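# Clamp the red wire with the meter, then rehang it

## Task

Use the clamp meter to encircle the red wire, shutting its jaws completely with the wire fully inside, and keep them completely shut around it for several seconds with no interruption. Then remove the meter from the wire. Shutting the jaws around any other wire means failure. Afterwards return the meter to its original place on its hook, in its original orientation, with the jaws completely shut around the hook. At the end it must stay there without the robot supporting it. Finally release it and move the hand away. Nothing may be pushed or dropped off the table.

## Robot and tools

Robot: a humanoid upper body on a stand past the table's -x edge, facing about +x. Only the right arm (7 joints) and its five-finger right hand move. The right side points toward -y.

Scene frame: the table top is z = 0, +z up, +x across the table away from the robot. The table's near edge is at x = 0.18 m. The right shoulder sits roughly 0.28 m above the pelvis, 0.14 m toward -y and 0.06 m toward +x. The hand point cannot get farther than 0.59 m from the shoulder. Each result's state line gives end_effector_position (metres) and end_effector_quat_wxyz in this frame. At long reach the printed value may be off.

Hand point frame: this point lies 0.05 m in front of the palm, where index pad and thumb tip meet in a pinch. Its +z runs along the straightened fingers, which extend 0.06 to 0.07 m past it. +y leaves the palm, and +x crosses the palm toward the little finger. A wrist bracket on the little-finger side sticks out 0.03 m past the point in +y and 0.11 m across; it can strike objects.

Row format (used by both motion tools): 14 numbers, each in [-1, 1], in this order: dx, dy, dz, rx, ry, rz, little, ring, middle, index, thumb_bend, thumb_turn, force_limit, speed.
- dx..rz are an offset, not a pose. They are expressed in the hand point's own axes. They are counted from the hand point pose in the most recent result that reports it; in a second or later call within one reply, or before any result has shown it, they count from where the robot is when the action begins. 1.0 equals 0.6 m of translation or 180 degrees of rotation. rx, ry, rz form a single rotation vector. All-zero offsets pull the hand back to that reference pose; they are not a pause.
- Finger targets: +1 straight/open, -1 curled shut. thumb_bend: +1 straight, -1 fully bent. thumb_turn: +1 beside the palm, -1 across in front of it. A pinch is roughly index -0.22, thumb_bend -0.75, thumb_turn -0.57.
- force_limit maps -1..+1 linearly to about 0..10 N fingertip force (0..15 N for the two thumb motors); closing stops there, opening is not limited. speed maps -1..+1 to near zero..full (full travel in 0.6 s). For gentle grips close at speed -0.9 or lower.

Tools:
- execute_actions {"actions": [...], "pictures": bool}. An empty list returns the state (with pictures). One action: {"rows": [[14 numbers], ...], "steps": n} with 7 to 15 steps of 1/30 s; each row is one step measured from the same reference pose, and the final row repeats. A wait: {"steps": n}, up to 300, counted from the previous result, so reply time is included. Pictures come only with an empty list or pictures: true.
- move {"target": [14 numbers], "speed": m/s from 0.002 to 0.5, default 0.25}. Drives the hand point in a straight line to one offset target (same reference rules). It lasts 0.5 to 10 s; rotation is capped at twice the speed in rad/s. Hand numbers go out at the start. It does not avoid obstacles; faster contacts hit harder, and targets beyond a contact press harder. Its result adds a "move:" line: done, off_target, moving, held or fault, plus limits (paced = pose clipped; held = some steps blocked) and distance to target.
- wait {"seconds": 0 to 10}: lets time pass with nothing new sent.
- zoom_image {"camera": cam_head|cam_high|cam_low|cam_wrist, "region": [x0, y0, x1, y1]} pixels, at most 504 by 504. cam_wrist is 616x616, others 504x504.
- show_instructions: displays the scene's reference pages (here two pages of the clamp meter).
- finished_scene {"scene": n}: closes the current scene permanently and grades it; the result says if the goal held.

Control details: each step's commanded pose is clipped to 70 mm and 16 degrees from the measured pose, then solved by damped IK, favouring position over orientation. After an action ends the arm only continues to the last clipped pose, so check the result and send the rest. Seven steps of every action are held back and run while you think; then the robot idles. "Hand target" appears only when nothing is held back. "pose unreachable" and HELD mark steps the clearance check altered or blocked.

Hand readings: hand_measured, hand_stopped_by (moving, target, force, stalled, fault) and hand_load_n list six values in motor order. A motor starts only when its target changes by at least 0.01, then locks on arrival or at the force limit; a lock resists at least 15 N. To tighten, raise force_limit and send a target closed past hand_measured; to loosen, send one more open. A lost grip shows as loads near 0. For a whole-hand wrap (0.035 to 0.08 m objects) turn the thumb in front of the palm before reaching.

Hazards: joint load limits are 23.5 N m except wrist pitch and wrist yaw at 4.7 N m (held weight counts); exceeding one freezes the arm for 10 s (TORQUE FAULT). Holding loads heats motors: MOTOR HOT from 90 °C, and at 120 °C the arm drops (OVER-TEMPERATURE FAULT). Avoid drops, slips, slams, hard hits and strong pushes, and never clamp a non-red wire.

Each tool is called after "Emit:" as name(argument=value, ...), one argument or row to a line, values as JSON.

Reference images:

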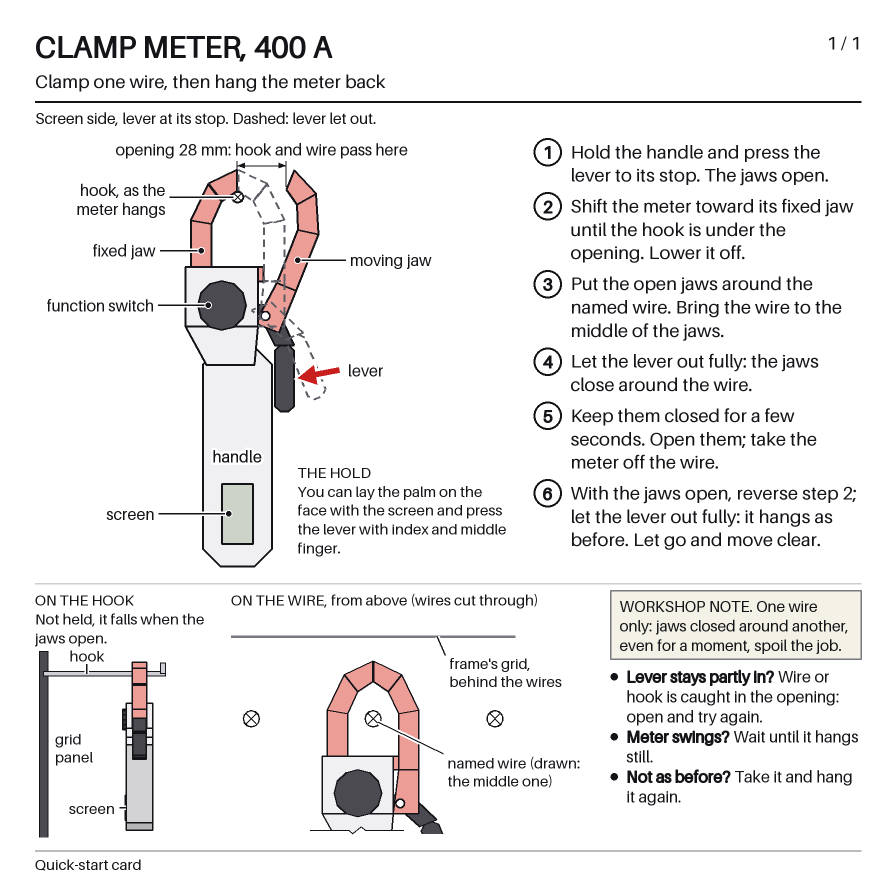

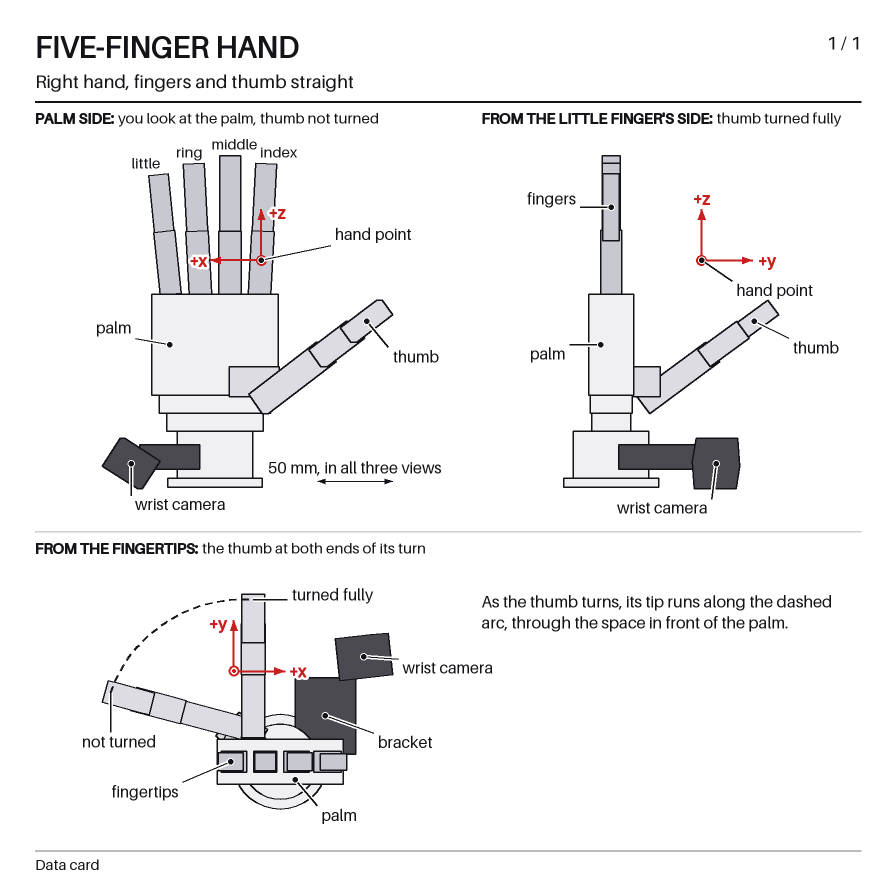

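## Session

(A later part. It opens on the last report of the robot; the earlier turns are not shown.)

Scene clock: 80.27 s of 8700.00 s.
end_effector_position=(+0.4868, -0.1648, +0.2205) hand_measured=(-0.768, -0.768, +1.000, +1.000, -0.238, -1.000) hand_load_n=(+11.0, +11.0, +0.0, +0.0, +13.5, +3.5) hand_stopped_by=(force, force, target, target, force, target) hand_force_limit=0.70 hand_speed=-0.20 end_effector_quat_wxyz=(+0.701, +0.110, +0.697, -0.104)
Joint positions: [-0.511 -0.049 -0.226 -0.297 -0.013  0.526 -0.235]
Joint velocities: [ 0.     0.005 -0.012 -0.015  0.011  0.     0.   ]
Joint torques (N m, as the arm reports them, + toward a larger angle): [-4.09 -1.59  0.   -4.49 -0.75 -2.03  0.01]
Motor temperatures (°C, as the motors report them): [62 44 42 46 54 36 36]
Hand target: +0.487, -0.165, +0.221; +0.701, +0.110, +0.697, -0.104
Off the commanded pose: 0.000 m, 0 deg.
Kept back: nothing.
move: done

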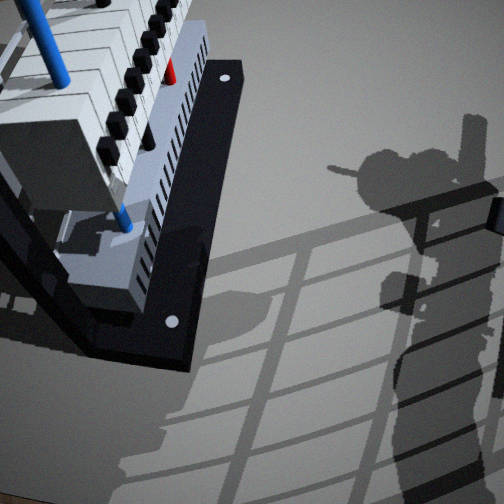

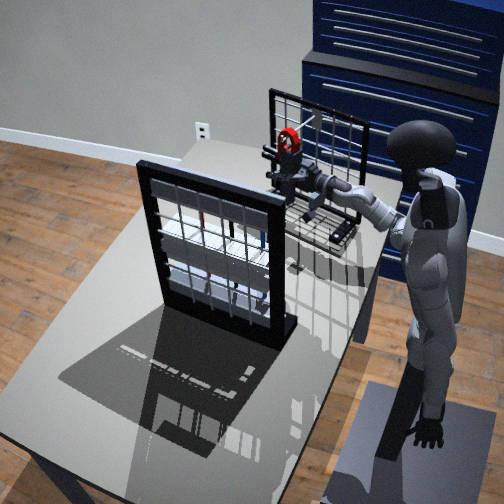

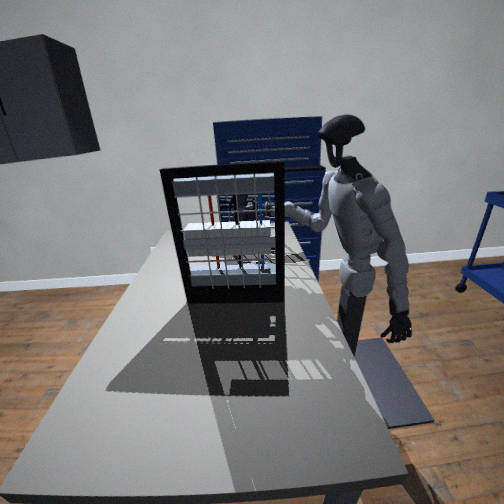

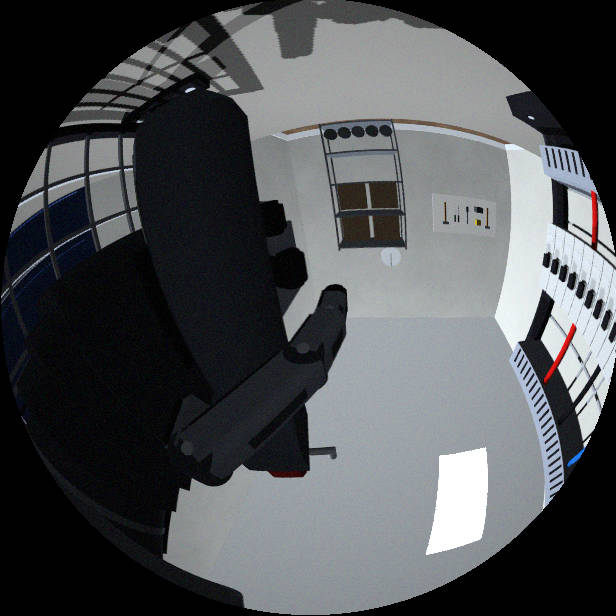

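Emit:
move(
  target=[0.004,-0.001,0,0,0,0,-1,-1,1,1,-0.6,-1,0.7,-0.2],
  speed=0.02,
)

Emit:
move(
  target=[0,0,0,0,0,0,1,1,1,1,1,-1,0.7,0.0],
  speed=0.02,
)

Scene clock: 81.30 s of 8700.00 s.
end_effector_position=(+0.4866, -0.1653, +0.2192) hand_measured=(-0.768, -0.768, +1.000, +1.000, -0.238, -1.000) hand_load_n=(+11.0, +11.0, +0.0, +0.0, +13.5, +3.5) hand_stopped_by=(force, force, target, target, force, target) hand_force_limit=0.70 hand_speed=-0.20 end_effector_quat_wxyz=(+0.701, +0.110, +0.697, -0.105)
Joint positions: [-0.507 -0.049 -0.226 -0.289 -0.013  0.513 -0.235]
Joint velocities: [-0.009 -0.008 -0.002  0.002 -0.002 -0.002  0.   ]
Joint torques (N m, as the arm reports them, + toward a larger angle): [-4.03 -1.45 -0.02 -4.42 -0.8  -2.16  0.14]
Motor temperatures (°C, as the motors report them): [61 44 42 46 54 37 35]
Hand target: +0.487, -0.165, +0.218; +0.701, +0.110, +0.697, -0.104
Off the commanded pose: 0.001 m, 0 deg.
Kept back: nothing.
move: done

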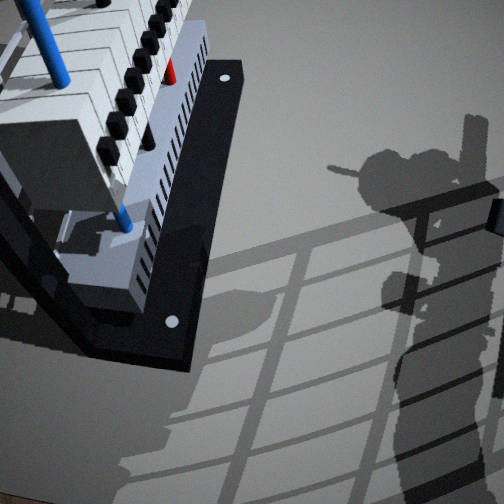

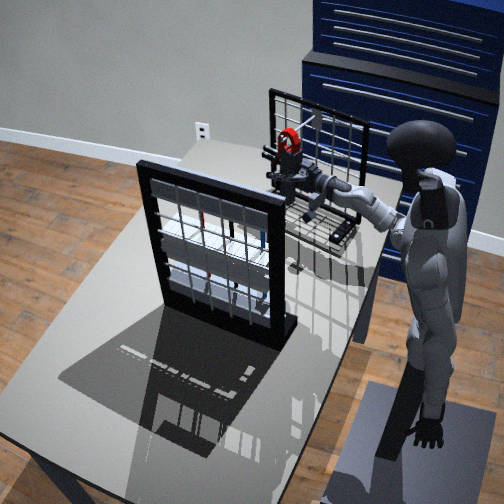

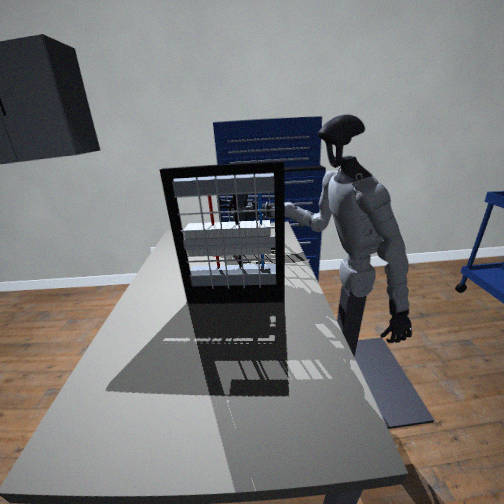

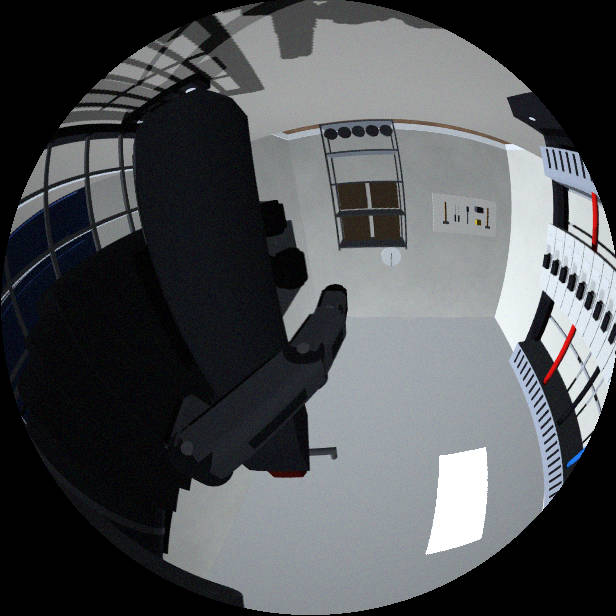

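Scene clock: 82.77 s of 8700.00 s.
end_effector_position=(+0.4864, -0.1654, +0.2210) hand_measured=(+1.000, +1.000, +1.000, +1.000, +1.000, -1.000) hand_load_n=(+0.0, +0.0, +0.0, +0.0, +0.0, +0.0) hand_stopped_by=(target, target, target, target, target, target) hand_force_limit=0.70 hand_speed=0.00 end_effector_quat_wxyz=(+0.703, +0.110, +0.695, -0.105)
Joint positions: [-0.508 -0.05  -0.226 -0.292 -0.013  0.511 -0.235]
Joint velocities: [-0.009  0.005 -0.009  0.002  0.008  0.     0.   ]
Joint torques (N m, as the arm reports them, + toward a larger angle): [-3.39 -1.38 -0.01 -3.34 -0.83 -1.3   0.04]
Motor temperatures (°C, as the motors report them): [61 44 42 46 54 37 35]
Hand target: +0.487, -0.165, +0.219; +0.701, +0.110, +0.697, -0.105
Off the commanded pose: 0.002 m, 0 deg.
Kept back: nothing.
move: done

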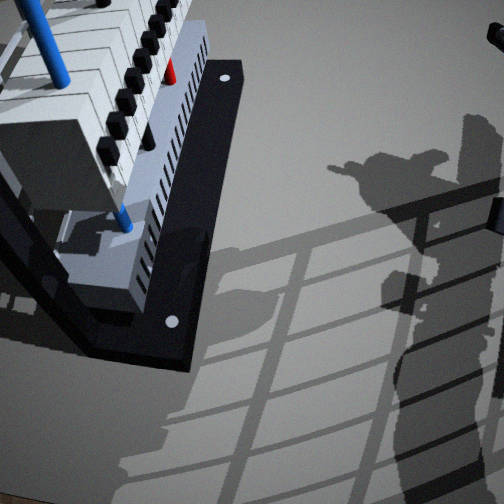

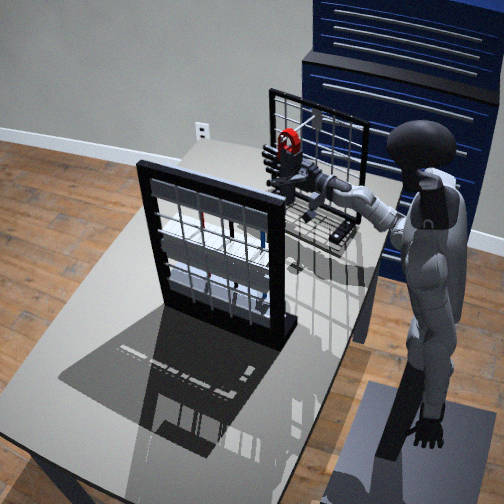

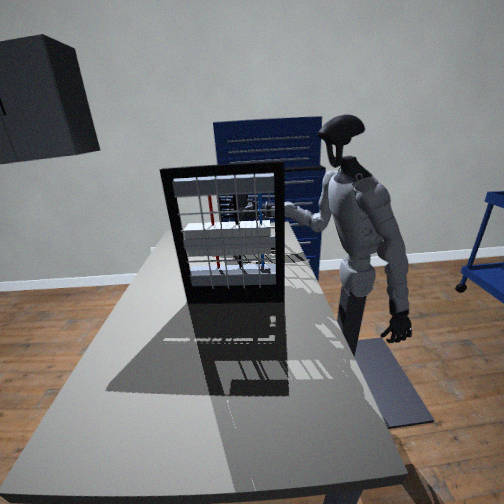

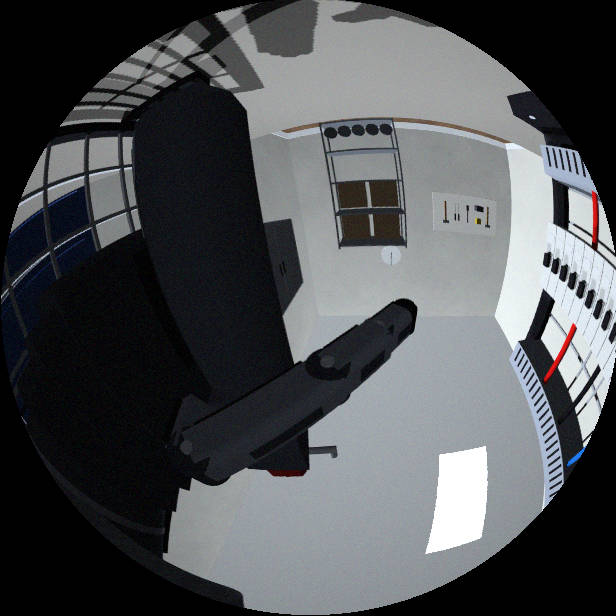

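Emit:
move(
  target=[0.006,-0.013,-0.017,0,0,0,1,1,1,1,1,-1,0.7,0.0],
  speed=0.05,
)

Emit:
move(
  target=[0.003,-0.044,-0.230,-0.037,0,0,1,1,1,1,1,-1,0.7,0.0],
  speed=0.2,
)

Scene clock: 83.83 s of 8700.00 s.
end_effector_position=(+0.4747, -0.1702, +0.2173) hand_measured=(+1.000, +1.000, +1.000, +1.000, +1.000, -1.000) hand_load_n=(+0.0, +0.0, +0.0, +0.0, +0.0, +0.0) hand_stopped_by=(target, target, target, target, target, target) hand_force_limit=0.70 hand_speed=0.00 end_effector_quat_wxyz=(+0.703, +0.109, +0.695, -0.108)
Joint positions: [-0.445 -0.05  -0.228 -0.35  -0.009  0.511 -0.223]
Joint velocities: [-0.018  0.006  0.003 -0.005 -0.003  0.     0.   ]
Joint torques (N m, as the arm reports them, + toward a larger angle): [-2.97 -1.15 -0.47 -3.74 -0.59 -1.39  0.14]
Motor temperatures (°C, as the motors report them): [60 44 42 46 54 37 35]
Hand target: +0.474, -0.170, +0.218; +0.703, +0.110, +0.695, -0.105
Off the commanded pose: 0.001 m, 0 deg.
Kept back: nothing.
move: done

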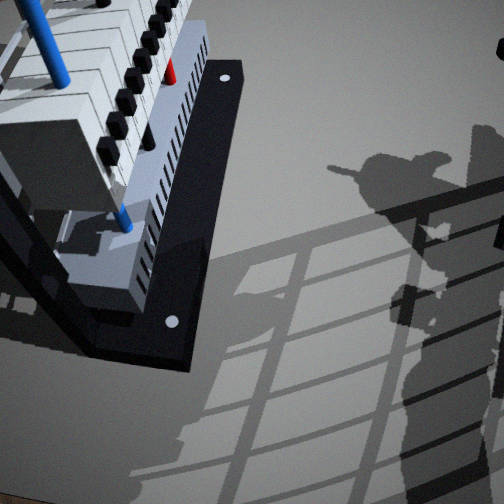

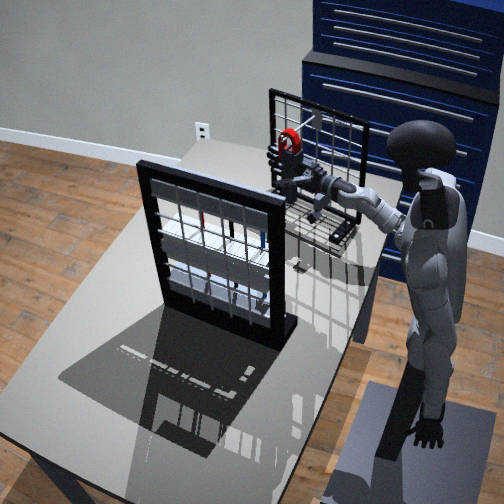

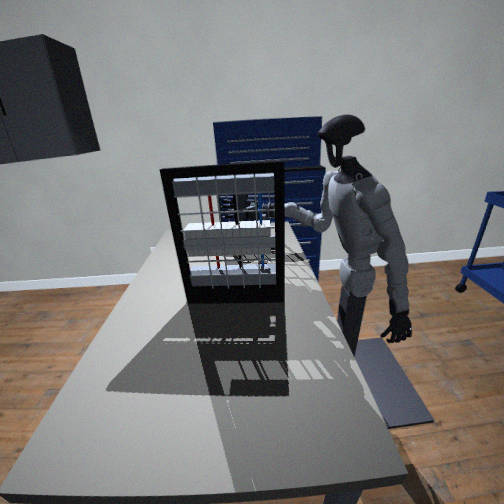

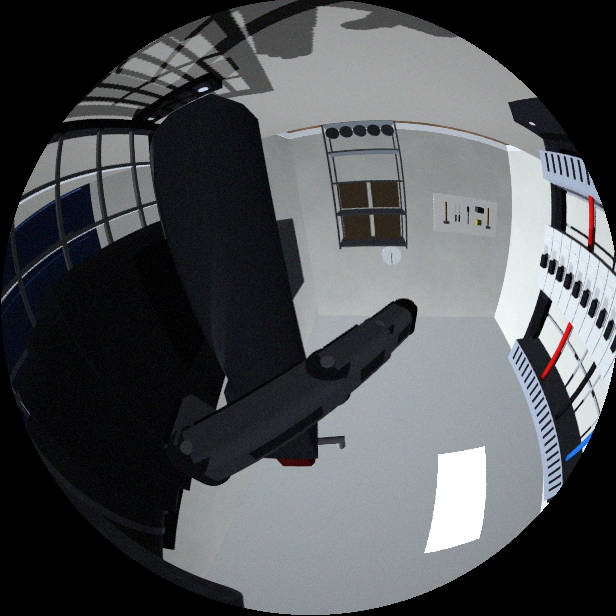

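Scene clock: 85.07 s of 8700.00 s.
end_effector_position=(+0.3354, -0.1545, +0.2187) hand_measured=(+1.000, +1.000, +1.000, +1.000, +1.000, -1.000) hand_load_n=(+0.0, +0.0, +0.0, +0.0, +0.0, +0.0) hand_stopped_by=(target, target, target, target, target, target) hand_force_limit=0.70 hand_speed=0.00 end_effector_quat_wxyz=(+0.708, +0.065, +0.699, -0.073)
Joint positions: [ 0.319 -0.002 -0.126 -0.961  0.089  0.384 -0.074]
Joint velocities: [-0.011 -0.003 -0.006  0.009 -0.002  0.     0.   ]
Joint torques (N m, as the arm reports them, + toward a larger angle): [-0.32 -0.58 -0.21 -3.42 -0.45 -1.54  0.14]
Motor temperatures (°C, as the motors report them): [59 44 42 46 54 37 35]
Hand target: +0.335, -0.154, +0.218; +0.708, +0.066, +0.700, -0.069
Off the commanded pose: 0.005 m, 1 deg.
joint sent to its limit — the command would take joint 2 (shoulder roll) past its upper limit, so that joint was sent only as far as its limit.
Kept back: nothing.
move: off_target

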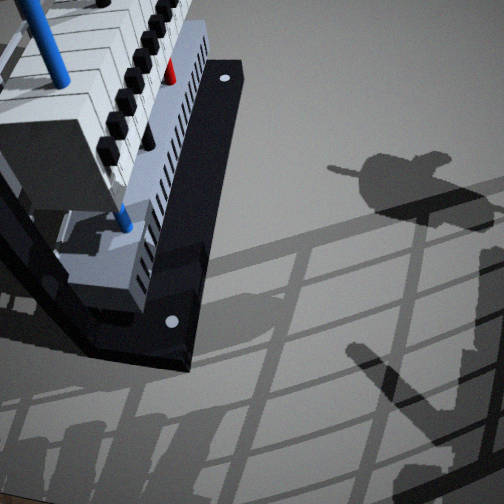

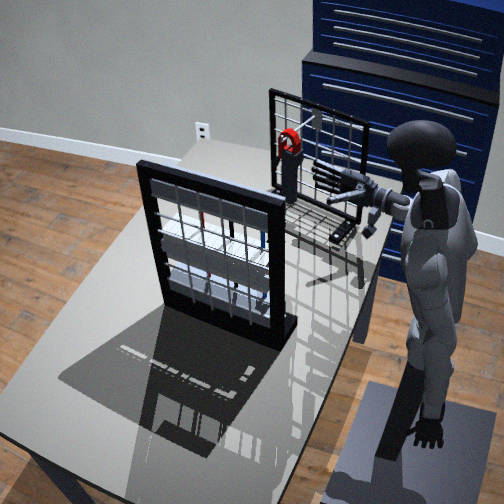

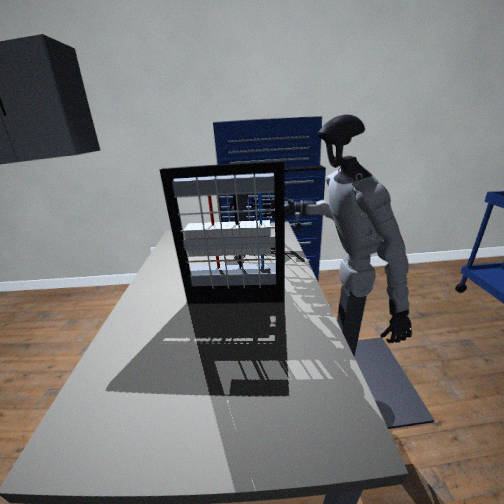

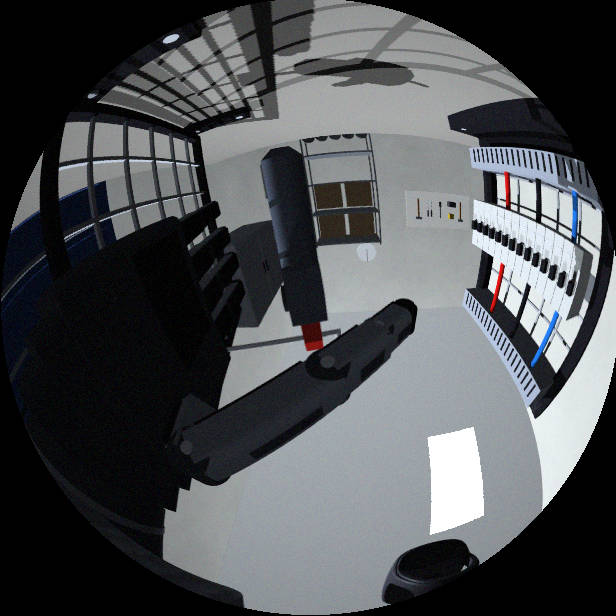

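Emit:
execute_actions(
  actions=[
    {"rows":[[0,0,0,0,0,0,-0.7,-0.7,-0.7,-0.7,1,0.5,0,1]],"steps":15},
  ],
)

Emit:
move(
  target=[0.033,0.216,-0.153,-0.278,0,0,-0.7,-0.7,-0.7,-0.7,1,0.5,0,1],
  speed=0.3,
)

Scene clock: 86.10 s of 8700.00 s.
end_effector_position=(+0.3354, -0.1546, +0.2187) hand_measured=(+0.460, +0.460, +0.460, +0.460, +1.000, -0.538) hand_load_n=(+0.0, +0.0, +0.0, +0.0, +0.0, +0.0) hand_stopped_by=(moving, moving, moving, moving, target, moving) hand_force_limit=0.00 hand_speed=1.00 end_effector_quat_wxyz=(+0.708, +0.065, +0.699, -0.073)
Joint positions: [ 0.319 -0.002 -0.126 -0.961  0.089  0.384 -0.074]
Joint velocities: [ 0.009  0.     0.012 -0.002  0.     0.     0.   ]
Joint torques (N m, as the arm reports them, + toward a larger angle): [-0.49 -0.68 -0.53 -3.8  -0.58 -1.4   0.04]
Motor temperatures (°C, as the motors report them): [59 44 42 46 54 37 35]
Steps of this call (steps 1 to 23: nothing new was sent; steps 24 to 31: the first 8 steps of this action). Readings (end_effector_position | what the end effector reports):
24: (+0.3354, -0.1545, +0.2187) | hand_measured=(+1.000, +1.000, +1.000, +1.000, +1.000, -1.000) hand_load_n=(+0.0, +0.0, +0.0, +0.0, +0.0, +0.0) hand_stopped_by=(moving, moving, moving, moving, target, moving) hand_force_limit=0.00 hand_speed=1.00
25: (+0.3354, -0.1545, +0.2187) | hand_measured=(+1.000, +1.000, +1.000, +1.000, +1.000, -1.000) hand_load_n=(+0.0, +0.0, +0.0, +0.0, +0.0, +0.0) hand_stopped_by=(moving, moving, moving, moving, target, moving) hand_force_limit=0.00 hand_speed=1.00
27: (+0.3354, -0.1546, +0.2187) | hand_measured=(+0.904, +0.902, +0.902, +0.902, +1.000, -0.916) hand_load_n=(+0.0, +0.0, +0.0, +0.0, +0.0, +0.0) hand_stopped_by=(moving, moving, moving, moving, target, moving) hand_force_limit=0.00 hand_speed=1.00
31: the state above

Scene clock: 88.50 s of 8700.00 s.
end_effector_position=(+0.2704, -0.0105, +0.1981) hand_measured=(-0.700, -0.700, -0.700, -0.700, +1.000, +0.500) hand_load_n=(+0.0, +0.0, +0.0, +0.0, +0.0, +0.0) hand_stopped_by=(target, target, target, target, target, target) hand_force_limit=0.00 hand_speed=1.00 end_effector_quat_wxyz=(+0.673, -0.238, +0.662, +0.230)
Joint positions: [ 0.251 -0.291 -0.009 -0.751  0.271  0.205  0.511]
Joint velocities: [-0.014 -0.003  0.008 -0.002 -0.009  0.001  0.004]
Joint torques (N m, as the arm reports them, + toward a larger angle): [-0.84 -0.93 -0.7  -3.47 -0.4  -1.15  0.13]
Motor temperatures (°C, as the motors report them): [57 44 42 46 54 37 35]
Hand target: +0.270, -0.010, +0.197; +0.671, -0.238, +0.662, +0.233
Off your previous action's commanded pose: 0.000 m, 0 deg at its last step (step 7 of this call).
Off the commanded pose: 0.002 m, 1 deg.
Kept back: nothing.
move: done

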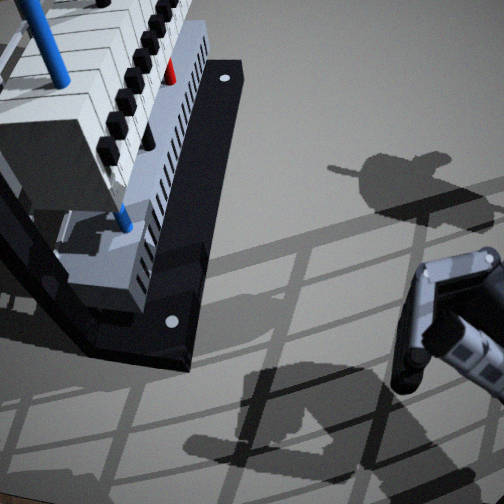

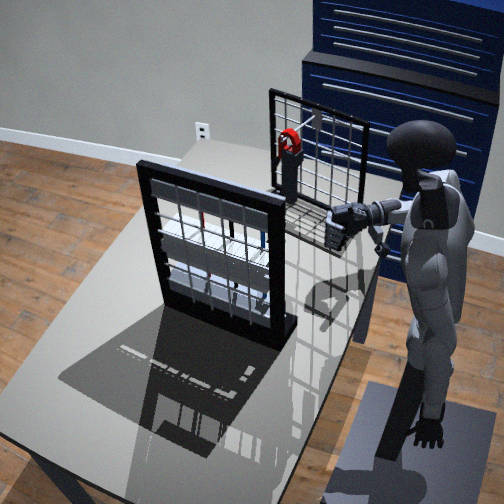

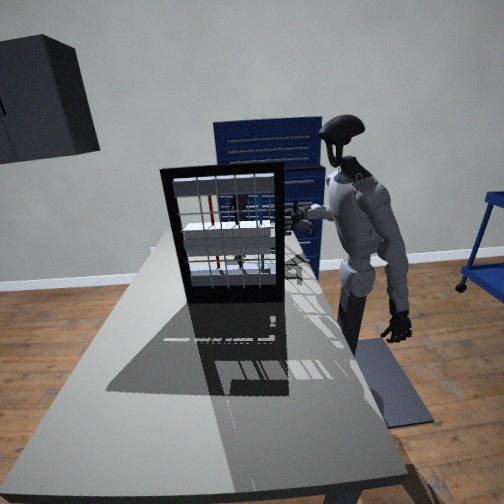

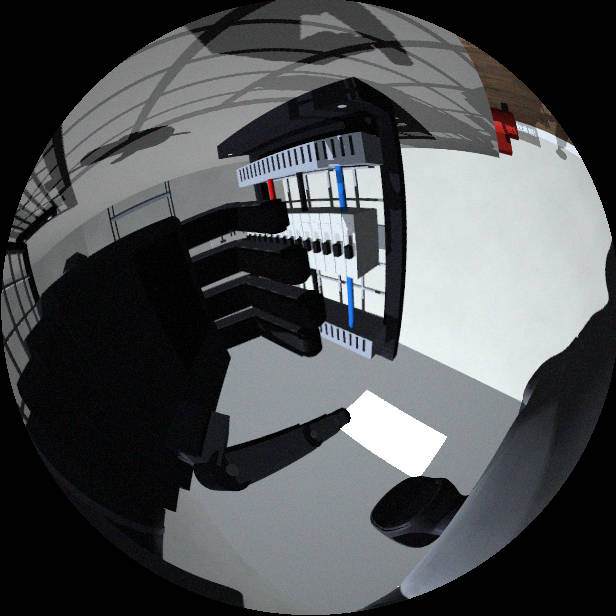

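Emit:
zoom_image(
  camera="cam_high",
  region=[260, 80, 340, 220],
)

Region (260, 80, 340, 220) of cam_high's 504x504 image, scaled by 3.600, with more detail than that image has; it fills the left 288 columns of this view, and the rest is white.

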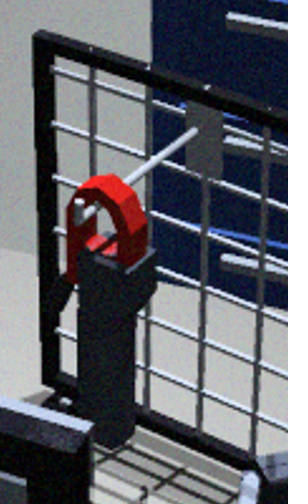

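Emit:
finished_scene(
  scene=1,
)

The scene is finished: the task was done.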